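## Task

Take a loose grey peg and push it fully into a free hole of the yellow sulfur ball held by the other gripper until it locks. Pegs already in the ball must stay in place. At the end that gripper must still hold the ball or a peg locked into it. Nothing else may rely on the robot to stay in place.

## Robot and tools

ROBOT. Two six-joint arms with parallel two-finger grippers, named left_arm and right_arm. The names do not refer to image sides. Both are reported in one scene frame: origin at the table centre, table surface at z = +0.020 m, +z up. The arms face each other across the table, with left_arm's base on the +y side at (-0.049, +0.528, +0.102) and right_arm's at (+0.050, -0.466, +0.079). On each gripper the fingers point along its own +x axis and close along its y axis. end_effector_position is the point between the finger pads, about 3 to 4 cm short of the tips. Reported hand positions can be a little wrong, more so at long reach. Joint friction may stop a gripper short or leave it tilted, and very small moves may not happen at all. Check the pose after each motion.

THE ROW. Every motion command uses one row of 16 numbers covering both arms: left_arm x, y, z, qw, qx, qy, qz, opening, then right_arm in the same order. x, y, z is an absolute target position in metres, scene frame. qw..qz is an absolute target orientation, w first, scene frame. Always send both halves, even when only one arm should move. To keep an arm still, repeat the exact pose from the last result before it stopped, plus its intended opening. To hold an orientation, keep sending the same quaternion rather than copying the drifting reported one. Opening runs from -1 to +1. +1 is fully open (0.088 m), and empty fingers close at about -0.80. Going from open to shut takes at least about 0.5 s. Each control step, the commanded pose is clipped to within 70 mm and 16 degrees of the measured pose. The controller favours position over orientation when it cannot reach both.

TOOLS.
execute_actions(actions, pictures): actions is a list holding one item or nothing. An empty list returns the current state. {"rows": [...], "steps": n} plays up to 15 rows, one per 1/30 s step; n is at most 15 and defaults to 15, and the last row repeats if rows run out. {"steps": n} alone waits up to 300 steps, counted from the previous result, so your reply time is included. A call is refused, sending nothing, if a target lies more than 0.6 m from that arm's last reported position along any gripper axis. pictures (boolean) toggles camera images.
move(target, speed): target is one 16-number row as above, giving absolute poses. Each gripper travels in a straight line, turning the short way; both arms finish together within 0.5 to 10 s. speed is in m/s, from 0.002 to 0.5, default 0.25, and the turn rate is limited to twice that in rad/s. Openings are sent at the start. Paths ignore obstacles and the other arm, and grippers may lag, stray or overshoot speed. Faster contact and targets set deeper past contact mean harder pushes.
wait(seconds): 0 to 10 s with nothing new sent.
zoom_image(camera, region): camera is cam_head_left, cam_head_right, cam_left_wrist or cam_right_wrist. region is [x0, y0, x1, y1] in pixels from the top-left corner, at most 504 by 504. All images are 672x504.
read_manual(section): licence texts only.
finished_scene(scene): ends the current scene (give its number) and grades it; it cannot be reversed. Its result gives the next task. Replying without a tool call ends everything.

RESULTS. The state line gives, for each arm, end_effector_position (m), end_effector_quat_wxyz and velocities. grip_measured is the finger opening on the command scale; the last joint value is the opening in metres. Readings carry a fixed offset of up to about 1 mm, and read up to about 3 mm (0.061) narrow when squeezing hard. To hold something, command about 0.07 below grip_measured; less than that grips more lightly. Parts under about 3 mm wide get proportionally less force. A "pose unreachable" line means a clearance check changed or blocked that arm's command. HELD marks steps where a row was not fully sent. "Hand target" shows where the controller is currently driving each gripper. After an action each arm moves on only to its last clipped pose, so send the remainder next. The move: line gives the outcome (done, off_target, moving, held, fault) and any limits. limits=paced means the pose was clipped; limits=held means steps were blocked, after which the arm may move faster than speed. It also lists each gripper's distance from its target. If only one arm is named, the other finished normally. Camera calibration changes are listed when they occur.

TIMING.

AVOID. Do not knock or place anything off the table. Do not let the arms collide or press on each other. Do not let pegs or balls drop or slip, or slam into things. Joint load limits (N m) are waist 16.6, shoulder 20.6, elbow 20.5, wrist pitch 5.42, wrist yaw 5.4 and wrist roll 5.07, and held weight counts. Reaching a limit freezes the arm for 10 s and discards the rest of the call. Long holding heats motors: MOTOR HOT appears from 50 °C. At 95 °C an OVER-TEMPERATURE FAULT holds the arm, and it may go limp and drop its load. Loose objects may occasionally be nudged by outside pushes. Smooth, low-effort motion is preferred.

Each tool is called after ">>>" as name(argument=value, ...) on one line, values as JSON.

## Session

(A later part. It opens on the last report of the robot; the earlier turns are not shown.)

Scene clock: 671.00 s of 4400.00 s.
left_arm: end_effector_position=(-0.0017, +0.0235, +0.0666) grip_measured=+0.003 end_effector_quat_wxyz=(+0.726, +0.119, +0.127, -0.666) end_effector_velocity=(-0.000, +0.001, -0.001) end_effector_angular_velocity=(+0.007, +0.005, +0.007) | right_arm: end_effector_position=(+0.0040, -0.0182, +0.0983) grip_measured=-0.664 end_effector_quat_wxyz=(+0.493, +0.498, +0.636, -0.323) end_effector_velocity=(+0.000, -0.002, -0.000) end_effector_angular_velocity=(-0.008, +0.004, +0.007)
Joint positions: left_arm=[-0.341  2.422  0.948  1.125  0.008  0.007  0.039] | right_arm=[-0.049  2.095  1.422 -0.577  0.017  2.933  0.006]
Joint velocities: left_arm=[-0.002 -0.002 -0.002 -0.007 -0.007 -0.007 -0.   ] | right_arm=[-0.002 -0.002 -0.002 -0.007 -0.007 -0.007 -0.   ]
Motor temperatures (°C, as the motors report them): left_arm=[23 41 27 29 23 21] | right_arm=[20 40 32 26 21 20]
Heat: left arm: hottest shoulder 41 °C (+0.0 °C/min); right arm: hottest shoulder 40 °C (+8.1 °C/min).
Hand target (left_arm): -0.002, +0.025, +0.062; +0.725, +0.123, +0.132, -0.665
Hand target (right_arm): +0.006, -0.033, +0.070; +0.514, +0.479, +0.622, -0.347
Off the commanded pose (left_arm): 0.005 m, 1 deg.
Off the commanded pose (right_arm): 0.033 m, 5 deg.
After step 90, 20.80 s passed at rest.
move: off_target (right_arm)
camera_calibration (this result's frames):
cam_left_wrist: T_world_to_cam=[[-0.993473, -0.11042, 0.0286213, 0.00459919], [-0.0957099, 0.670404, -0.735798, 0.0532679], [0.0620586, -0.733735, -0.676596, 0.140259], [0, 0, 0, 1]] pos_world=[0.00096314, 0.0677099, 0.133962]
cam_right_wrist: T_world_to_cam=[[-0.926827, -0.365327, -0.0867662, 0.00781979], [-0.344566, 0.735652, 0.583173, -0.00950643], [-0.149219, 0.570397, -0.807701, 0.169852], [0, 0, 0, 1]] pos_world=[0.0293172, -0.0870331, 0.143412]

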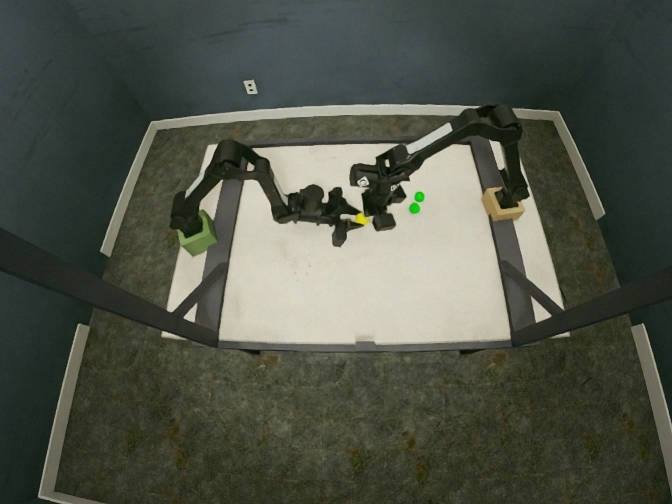

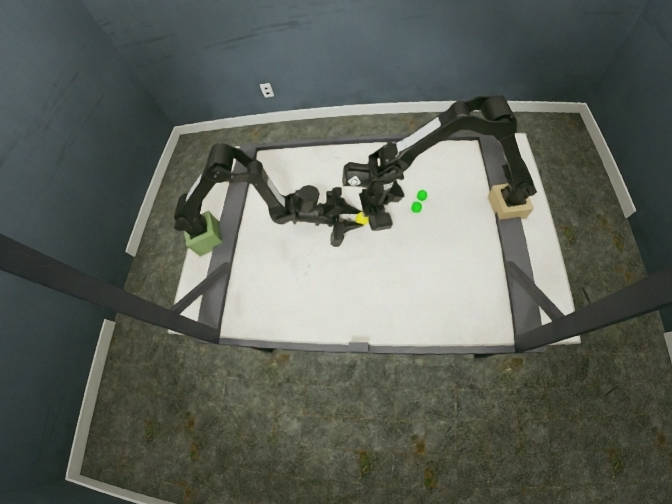

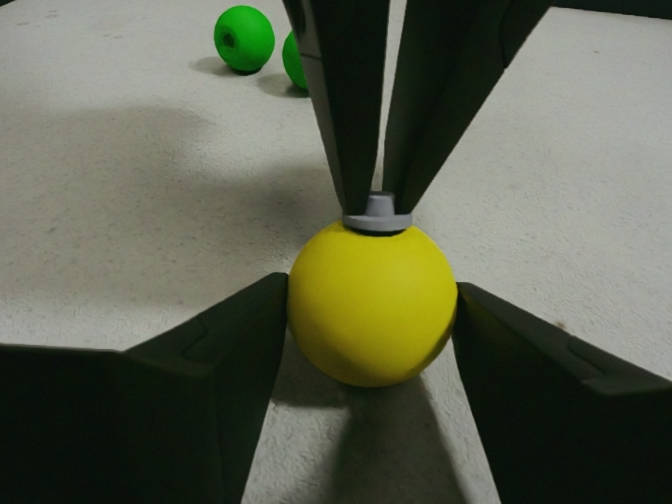

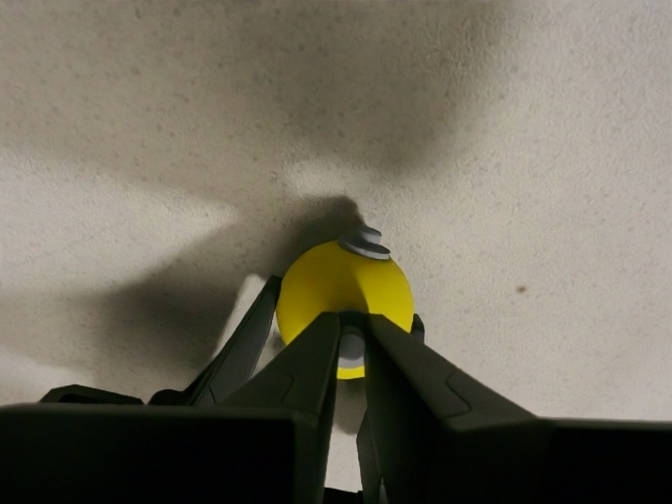

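>>> move(target=[-0.0017, 0.0245, 0.062, 0.725, 0.123, 0.132, -0.665, -0.07, 0.0057, -0.0329, 0.0566, 0.5189, 0.4743, 0.618, -0.3518, -0.665], speed=0.02)

>>> zoom_image(camera="cam_left_wrist", region=[320, 160, 440, 260])

Scene clock: 678.03 s of 4400.00 s.
left_arm: end_effector_position=(-0.0017, +0.0235, +0.0667) grip_measured=+0.003 end_effector_quat_wxyz=(+0.726, +0.119, +0.127, -0.666) end_effector_velocity=(-0.000, +0.002, -0.004) end_effector_angular_velocity=(+0.023, -0.007, +0.002) | right_arm: end_effector_position=(+0.0038, -0.0176, +0.0953) grip_measured=-0.664 end_effector_quat_wxyz=(+0.493, +0.498, +0.636, -0.323) end_effector_velocity=(-0.002, -0.002, -0.000) end_effector_angular_velocity=(-0.008, +0.008, -0.002)
Joint positions: left_arm=[-0.341  2.422  0.948  1.125  0.008  0.007  0.039] | right_arm=[-0.049  2.103  1.421 -0.569  0.016  2.933  0.006]
Joint velocities: left_arm=[-0.002 -0.002 -0.002 -0.022 -0.007  0.007 -0.   ] | right_arm=[ 0.002 -0.002 -0.002 -0.007 -0.007  0.007  0.   ]
Motor temperatures (°C, as the motors report them): left_arm=[23 41 27 29 23 21] | right_arm=[20 39 32 26 21 20]
Heat: left arm: hottest shoulder 41 °C (+0.0 °C/min); right arm: hottest shoulder 39 °C (+5.0 °C/min).
Hand target (left_arm): -0.002, +0.025, +0.062; +0.725, +0.123, +0.132, -0.665
Hand target (right_arm): +0.006, -0.035, +0.059; +0.519, +0.474, +0.618, -0.352
Off the commanded pose (left_arm): 0.005 m, 1 deg.
Off the commanded pose (right_arm): 0.042 m, 6 deg.
After step 90, 1.37 s passed at rest.
move: off_target (right_arm)
camera_calibration (this result's frames):
cam_left_wrist: T_world_to_cam=[[-0.993474, -0.110409, 0.0286272, 0.00459586], [-0.0956832, 0.670124, -0.736056, 0.0533686], [0.0620832, -0.733992, -0.676315, 0.140279], [0, 0, 0, 1]] pos_world=[0.000963405, 0.0677072, 0.134023]
cam_right_wrist: T_world_to_cam=[[-0.926791, -0.365654, -0.0857691, 0.00750683], [-0.344395, 0.736277, 0.582484, -0.0081697], [-0.149838, 0.569379, -0.808304, 0.167097], [0, 0, 0, 1]] pos_world=[0.0291811, -0.0863813, 0.140468]

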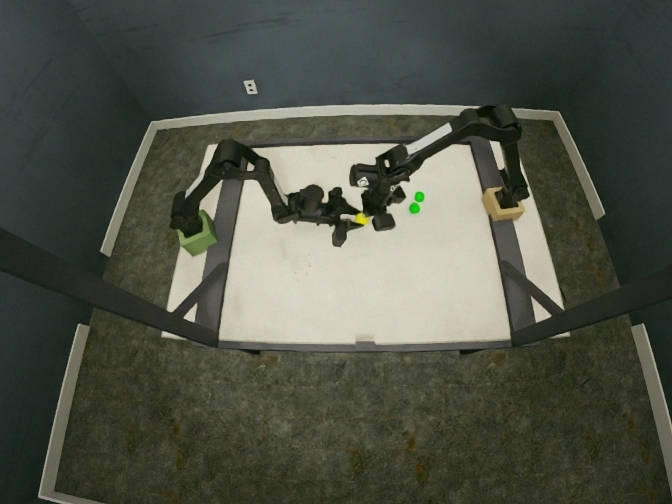

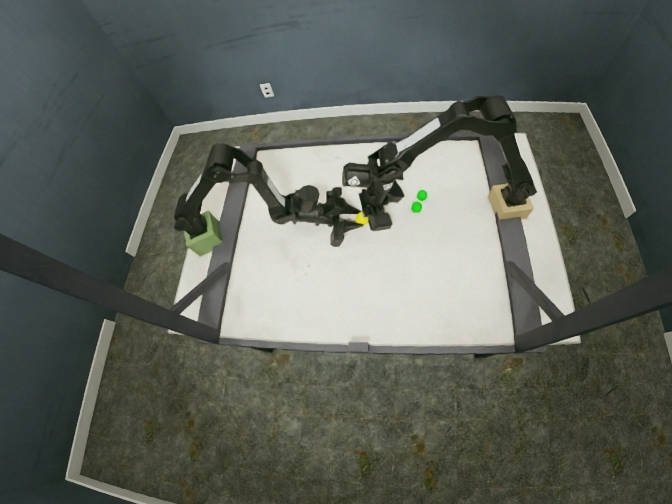

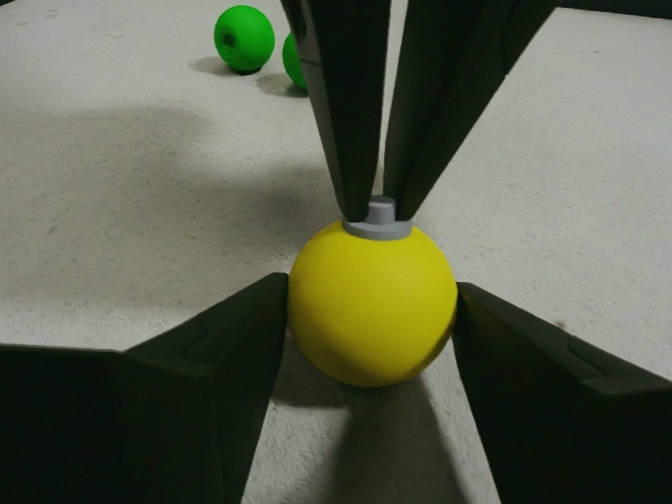

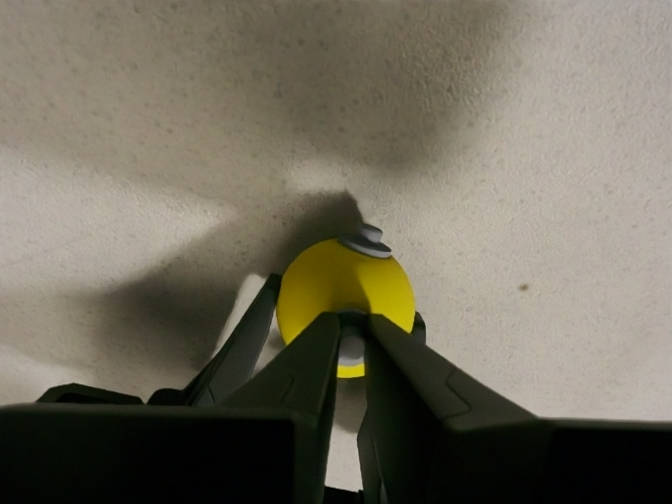

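Region (320, 160, 440, 260) of cam_left_wrist's 672x504 image, scaled by 4.200, with more detail than that image has.

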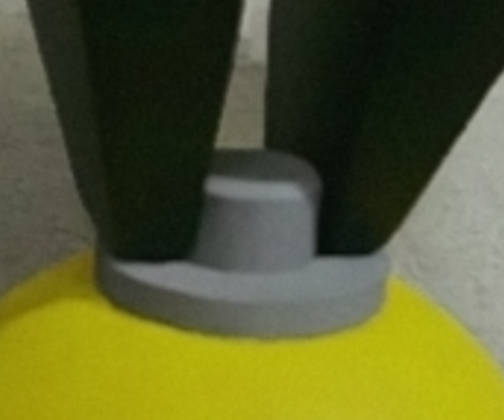

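>>> move(target=[-0.0017, 0.0245, 0.062, 0.725, 0.123, 0.132, -0.665, -0.07, 0.0038, -0.0158, 0.101, 0.4905, 0.501, 0.638, -0.318, -0.45], speed=0.02)

>>> move(target=[-0.0017, 0.0245, 0.062, 0.725, 0.123, 0.132, -0.665, -0.07, 0.006, -0.04, 0.16, 0.4905, 0.501, 0.638, -0.318, -0.45], speed=0.08)

>>> zoom_image(camera="cam_left_wrist", region=[320, 170, 440, 270])

>>> zoom_image(camera="cam_right_wrist", region=[270, 200, 430, 360])

Scene clock: 684.33 s of 4400.00 s.
left_arm: end_effector_position=(-0.0017, +0.0235, +0.0666) grip_measured=+0.003 end_effector_quat_wxyz=(+0.726, +0.119, +0.127, -0.666) end_effector_velocity=(-0.003, +0.001, +0.001) end_effector_angular_velocity=(-0.003, +0.004, +0.002) | right_arm: end_effector_position=(+0.0037, -0.0161, +0.0996) grip_measured=-0.453 end_effector_quat_wxyz=(+0.490, +0.500, +0.638, -0.320) end_effector_velocity=(+0.001, -0.005, -0.001) end_effector_angular_velocity=(-0.022, +0.002, +0.007)
Joint positions: left_arm=[-0.341  2.422  0.948  1.125  0.008  0.007  0.039] | right_arm=[-0.049  2.094  1.423 -0.569  0.017  2.933  0.017]
Joint velocities: left_arm=[-0.007 -0.002 -0.007  0.007 -0.007 -0.007 -0.   ] | right_arm=[-0.002 -0.002 -0.002 -0.022 -0.007 -0.007 -0.   ]
Motor temperatures (°C, as the motors report them): left_arm=[23 42 27 29 23 21] | right_arm=[20 38 31 26 21 20]
Heat: left arm: hottest shoulder 42 °C (+1.0 °C/min); right arm: hottest shoulder 38 °C (+3.0 °C/min).
Hand target (left_arm): -0.002, +0.025, +0.062; +0.725, +0.123, +0.132, -0.665
Hand target (right_arm): +0.004, -0.016, +0.101; +0.491, +0.501, +0.638, -0.318
Off the commanded pose (left_arm): 0.005 m, 1 deg.
Off the commanded pose (right_arm): 0.001 m, 0 deg.
After step 90, 2.60 s passed at rest.
move: done
camera_calibration (this result's frames):
cam_left_wrist: T_world_to_cam=[[-0.993473, -0.11042, 0.0286213, 0.00459919], [-0.0957099, 0.670404, -0.735798, 0.0532679], [0.0620586, -0.733735, -0.676596, 0.140259], [0, 0, 0, 1]] pos_world=[0.00096314, 0.0677099, 0.133962]
cam_right_wrist: T_world_to_cam=[[-0.926925, -0.364424, -0.0894725, 0.008799], [-0.343913, 0.72964, 0.591058, -0.0128631], [-0.150113, 0.578637, -0.801651, 0.16919], [0, 0, 0, 1]] pos_world=[0.02913, -0.0853079, 0.144022]

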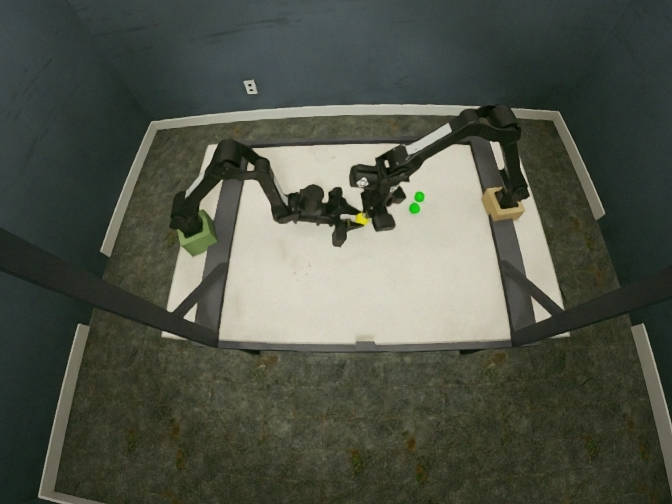

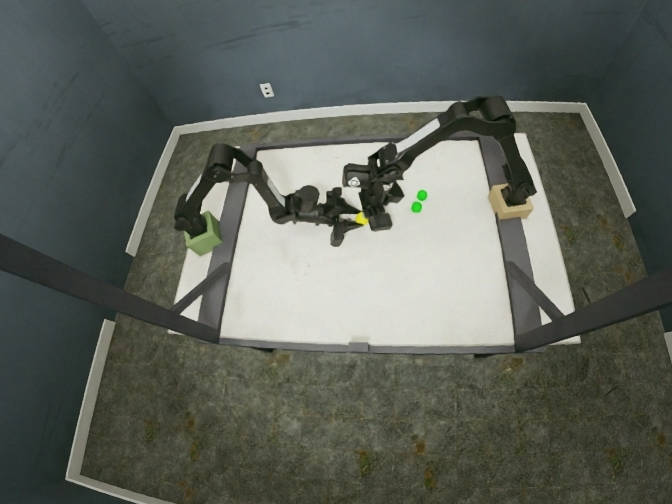

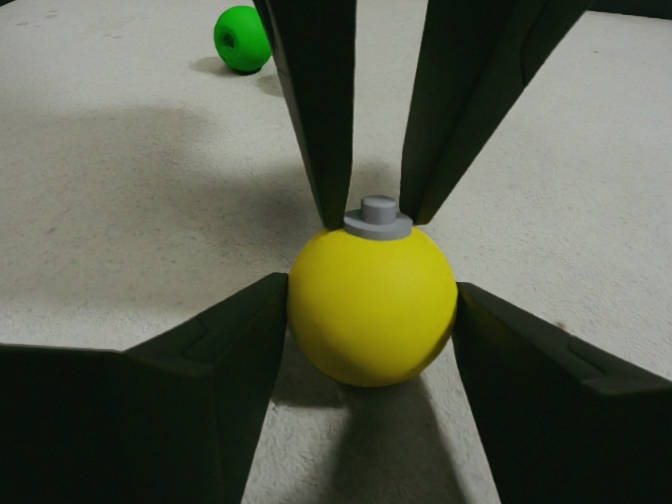

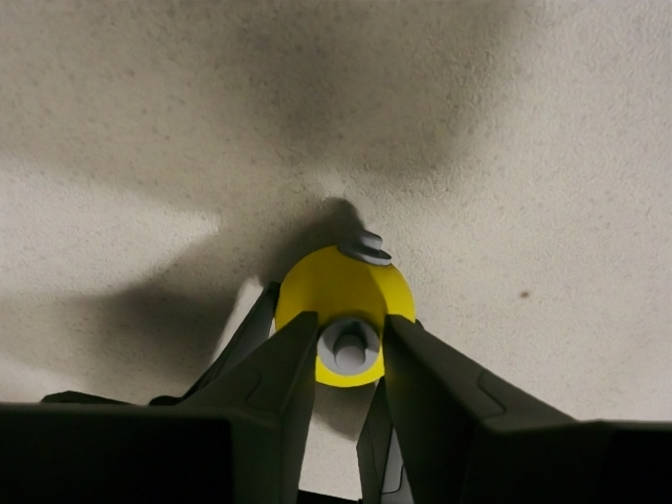

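Scene clock: 685.50 s of 4400.00 s.
left_arm: end_effector_position=(-0.0017, +0.0235, +0.0667) grip_measured=+0.003 end_effector_quat_wxyz=(+0.726, +0.119, +0.127, -0.666) end_effector_velocity=(-0.002, -0.003, +0.006) end_effector_angular_velocity=(-0.019, +0.016, +0.007) | right_arm: end_effector_position=(+0.0065, -0.0413, +0.1547) grip_measured=-0.453 end_effector_quat_wxyz=(+0.494, +0.498, +0.636, -0.323) end_effector_velocity=(+0.000, -0.002, -0.000) end_effector_angular_velocity=(-0.008, +0.004, +0.007)
Joint positions: left_arm=[-0.341  2.422  0.948  1.125  0.008  0.007  0.039] | right_arm=[-0.049  1.939  1.429 -0.741  0.017  2.933  0.017]
Joint velocities: left_arm=[-0.007 -0.007  0.002  0.007 -0.007 -0.022 -0.   ] | right_arm=[-0.002 -0.002 -0.002 -0.007 -0.007 -0.007 -0.   ]
Motor temperatures (°C, as the motors report them): left_arm=[23 42 27 29 23 21] | right_arm=[20 38 31 26 21 20]
Heat: left arm: hottest shoulder 42 °C (+1.0 °C/min); right arm: hottest shoulder 38 °C (+3.0 °C/min).
Hand target (left_arm): -0.002, +0.025, +0.062; +0.725, +0.123, +0.132, -0.665
Hand target (right_arm): +0.006, -0.040, +0.160; +0.491, +0.501, +0.638, -0.318
Off the commanded pose (left_arm): 0.005 m, 1 deg.
Off the commanded pose (right_arm): 0.006 m, 1 deg.
move: done
camera_calibration (this result's frames):
cam_left_wrist: T_world_to_cam=[[-0.993474, -0.110409, 0.0286272, 0.00459586], [-0.0956832, 0.670124, -0.736056, 0.0533686], [0.0620832, -0.733992, -0.676315, 0.140279], [0, 0, 0, 1]] pos_world=[0.000963405, 0.0677072, 0.134023]
cam_right_wrist: T_world_to_cam=[[-0.92682, -0.365392, -0.0865654, 0.00656948], [-0.344614, 0.736094, 0.582587, -0.0244358], [-0.149153, 0.569785, -0.808145, 0.228955], [0, 0, 0, 1]] pos_world=[0.0318171, -0.110068, 0.199834]

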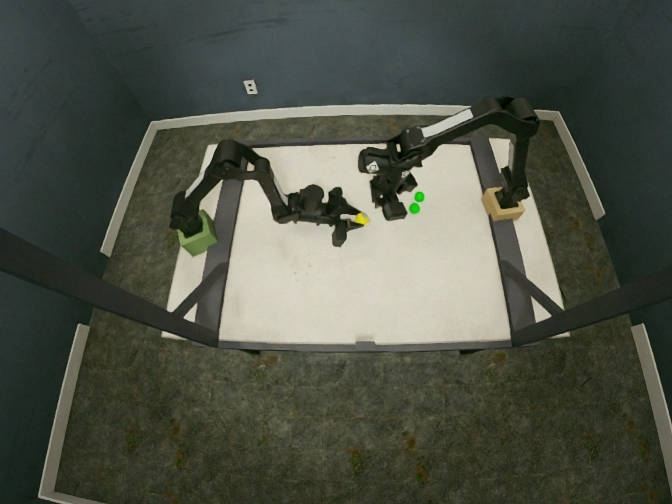

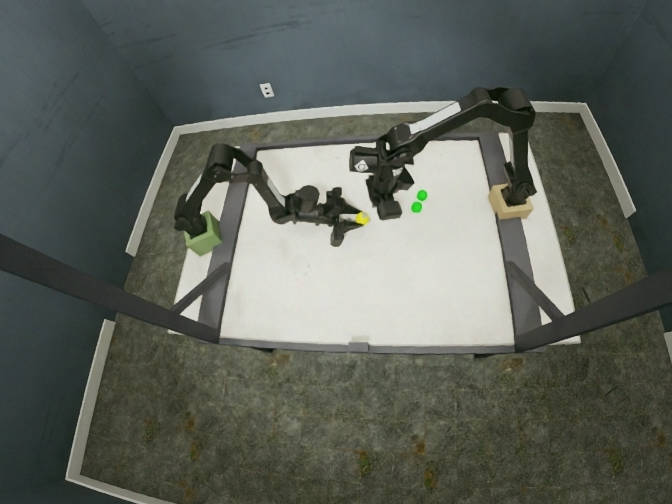

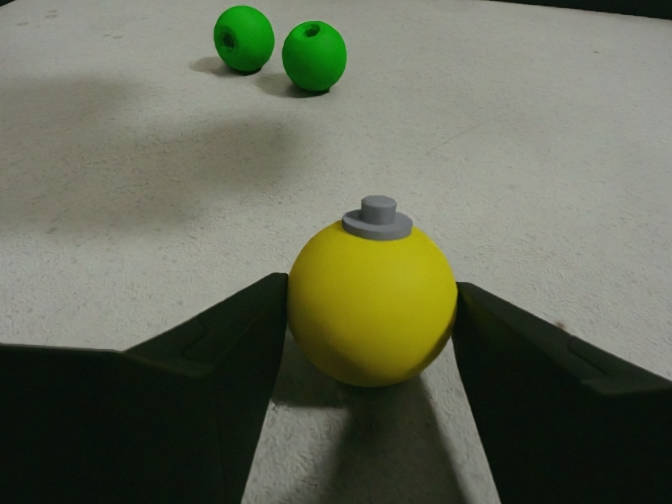

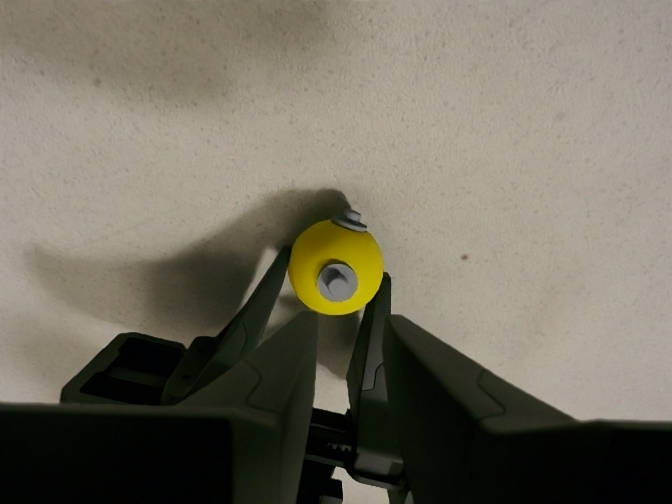

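Region (320, 170, 440, 270) of cam_left_wrist's 672x504 image, scaled by 4.200, with more detail than that image has.

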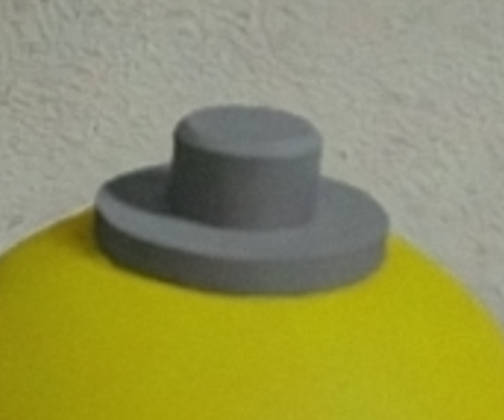

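Region (270, 200, 430, 360) of cam_right_wrist's 672x504 image, scaled by 3.150, with more detail than that image has.

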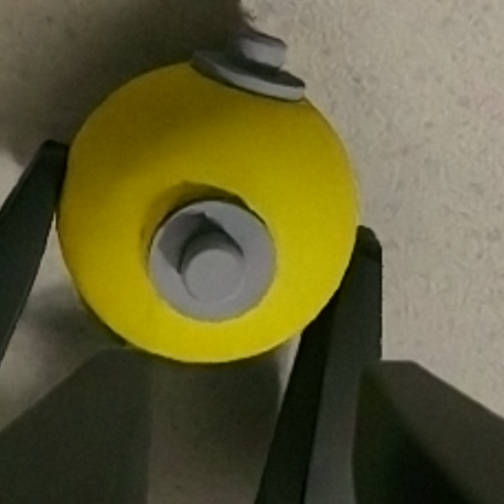

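>>> move(target=[-0.003, 0.05, 0.11, 0.725, 0.123, 0.132, -0.665, -0.07, 0.015, -0.12, 0.19, 0.4905, 0.501, 0.638, -0.318, -0.45], speed=0.1)

Scene clock: 688.30 s of 4400.00 s.
left_arm: end_effector_position=(-0.0041, +0.0485, +0.1077) grip_measured=+0.003 end_effector_quat_wxyz=(+0.724, +0.123, +0.132, -0.665) end_effector_velocity=(-0.000, +0.003, -0.005) end_effector_angular_velocity=(+0.016, +0.020, +0.012) | right_arm: end_effector_position=(+0.0147, -0.1167, +0.1910) grip_measured=-0.453 end_effector_quat_wxyz=(+0.489, +0.502, +0.639, -0.318) end_effector_velocity=(-0.000, -0.002, -0.002) end_effector_angular_velocity=(-0.013, +0.003, +0.007)
Joint positions: left_arm=[-0.341  2.212  0.809  1.039  0.009  0.007  0.039] | right_arm=[-0.049  1.614  1.176 -0.796  0.017  2.933  0.017]
Joint velocities: left_arm=[-0.002  0.002 -0.007 -0.007 -0.007 -0.022 -0.   ] | right_arm=[-0.002  0.002 -0.002 -0.007 -0.007 -0.007 -0.   ]
Motor temperatures (°C, as the motors report them): left_arm=[23 42 27 29 23 21] | right_arm=[20 39 31 26 21 20]
Heat: left arm: hottest shoulder 42 °C (+1.0 °C/min); right arm: hottest shoulder 39 °C (+3.0 °C/min).
Hand target (left_arm): -0.003, +0.050, +0.110; +0.725, +0.123, +0.132, -0.665
Hand target (right_arm): +0.015, -0.120, +0.191; +0.491, +0.501, +0.638, -0.318
Off the commanded pose (left_arm): 0.003 m, 0 deg.
Off the commanded pose (right_arm): 0.003 m, 0 deg.
move: done
camera_calibration (this result's frames):
cam_left_wrist: T_world_to_cam=[[-0.993533, -0.109792, 0.0289377, 0.0036989], [-0.0963989, 0.681014, -0.725898, 0.0649688], [0.0599906, -0.723993, -0.687193, 0.187151], [0, 0, 0, 1]] pos_world=[-0.00128938, 0.0916573, 0.175662]
cam_right_wrist: T_world_to_cam=[[-0.92698, -0.363911, -0.0909718, -0.0092411], [-0.343547, 0.726265, 0.595411, 0.0091389], [-0.150607, 0.583188, -0.798254, 0.302166], [0, 0, 0, 1]] pos_world=[0.0400818, -0.18622, 0.234923]

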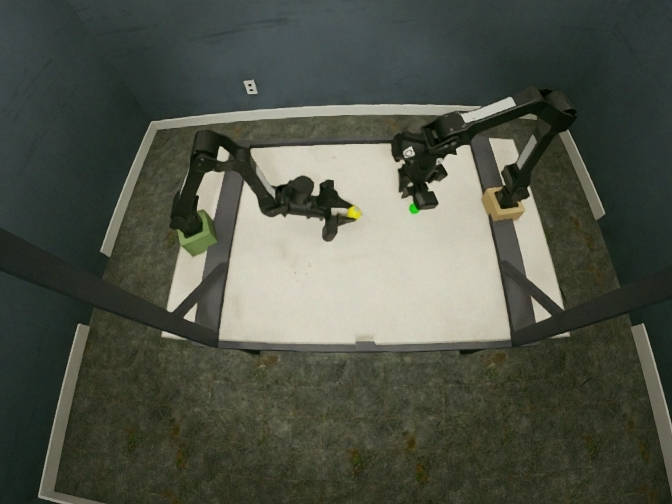

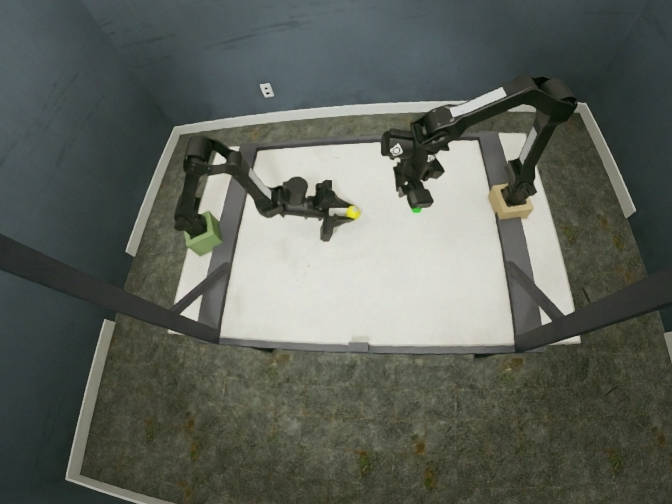

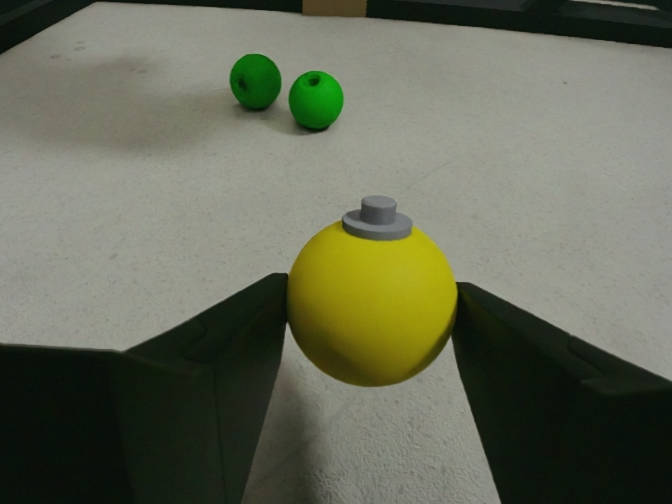

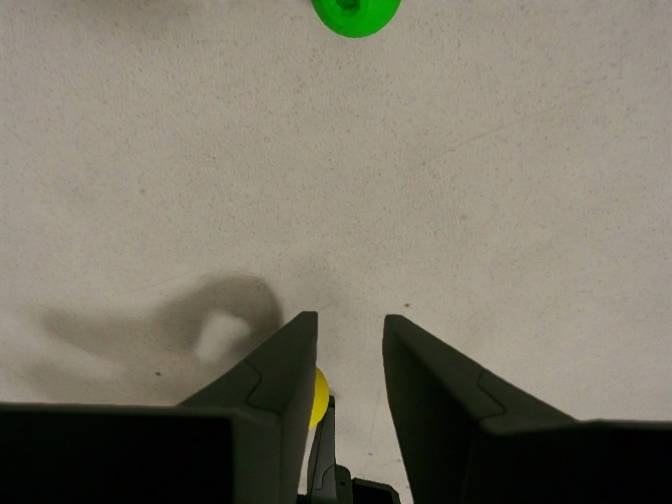

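>>> finished_scene(scene=1)

The scene is finished: the task was done.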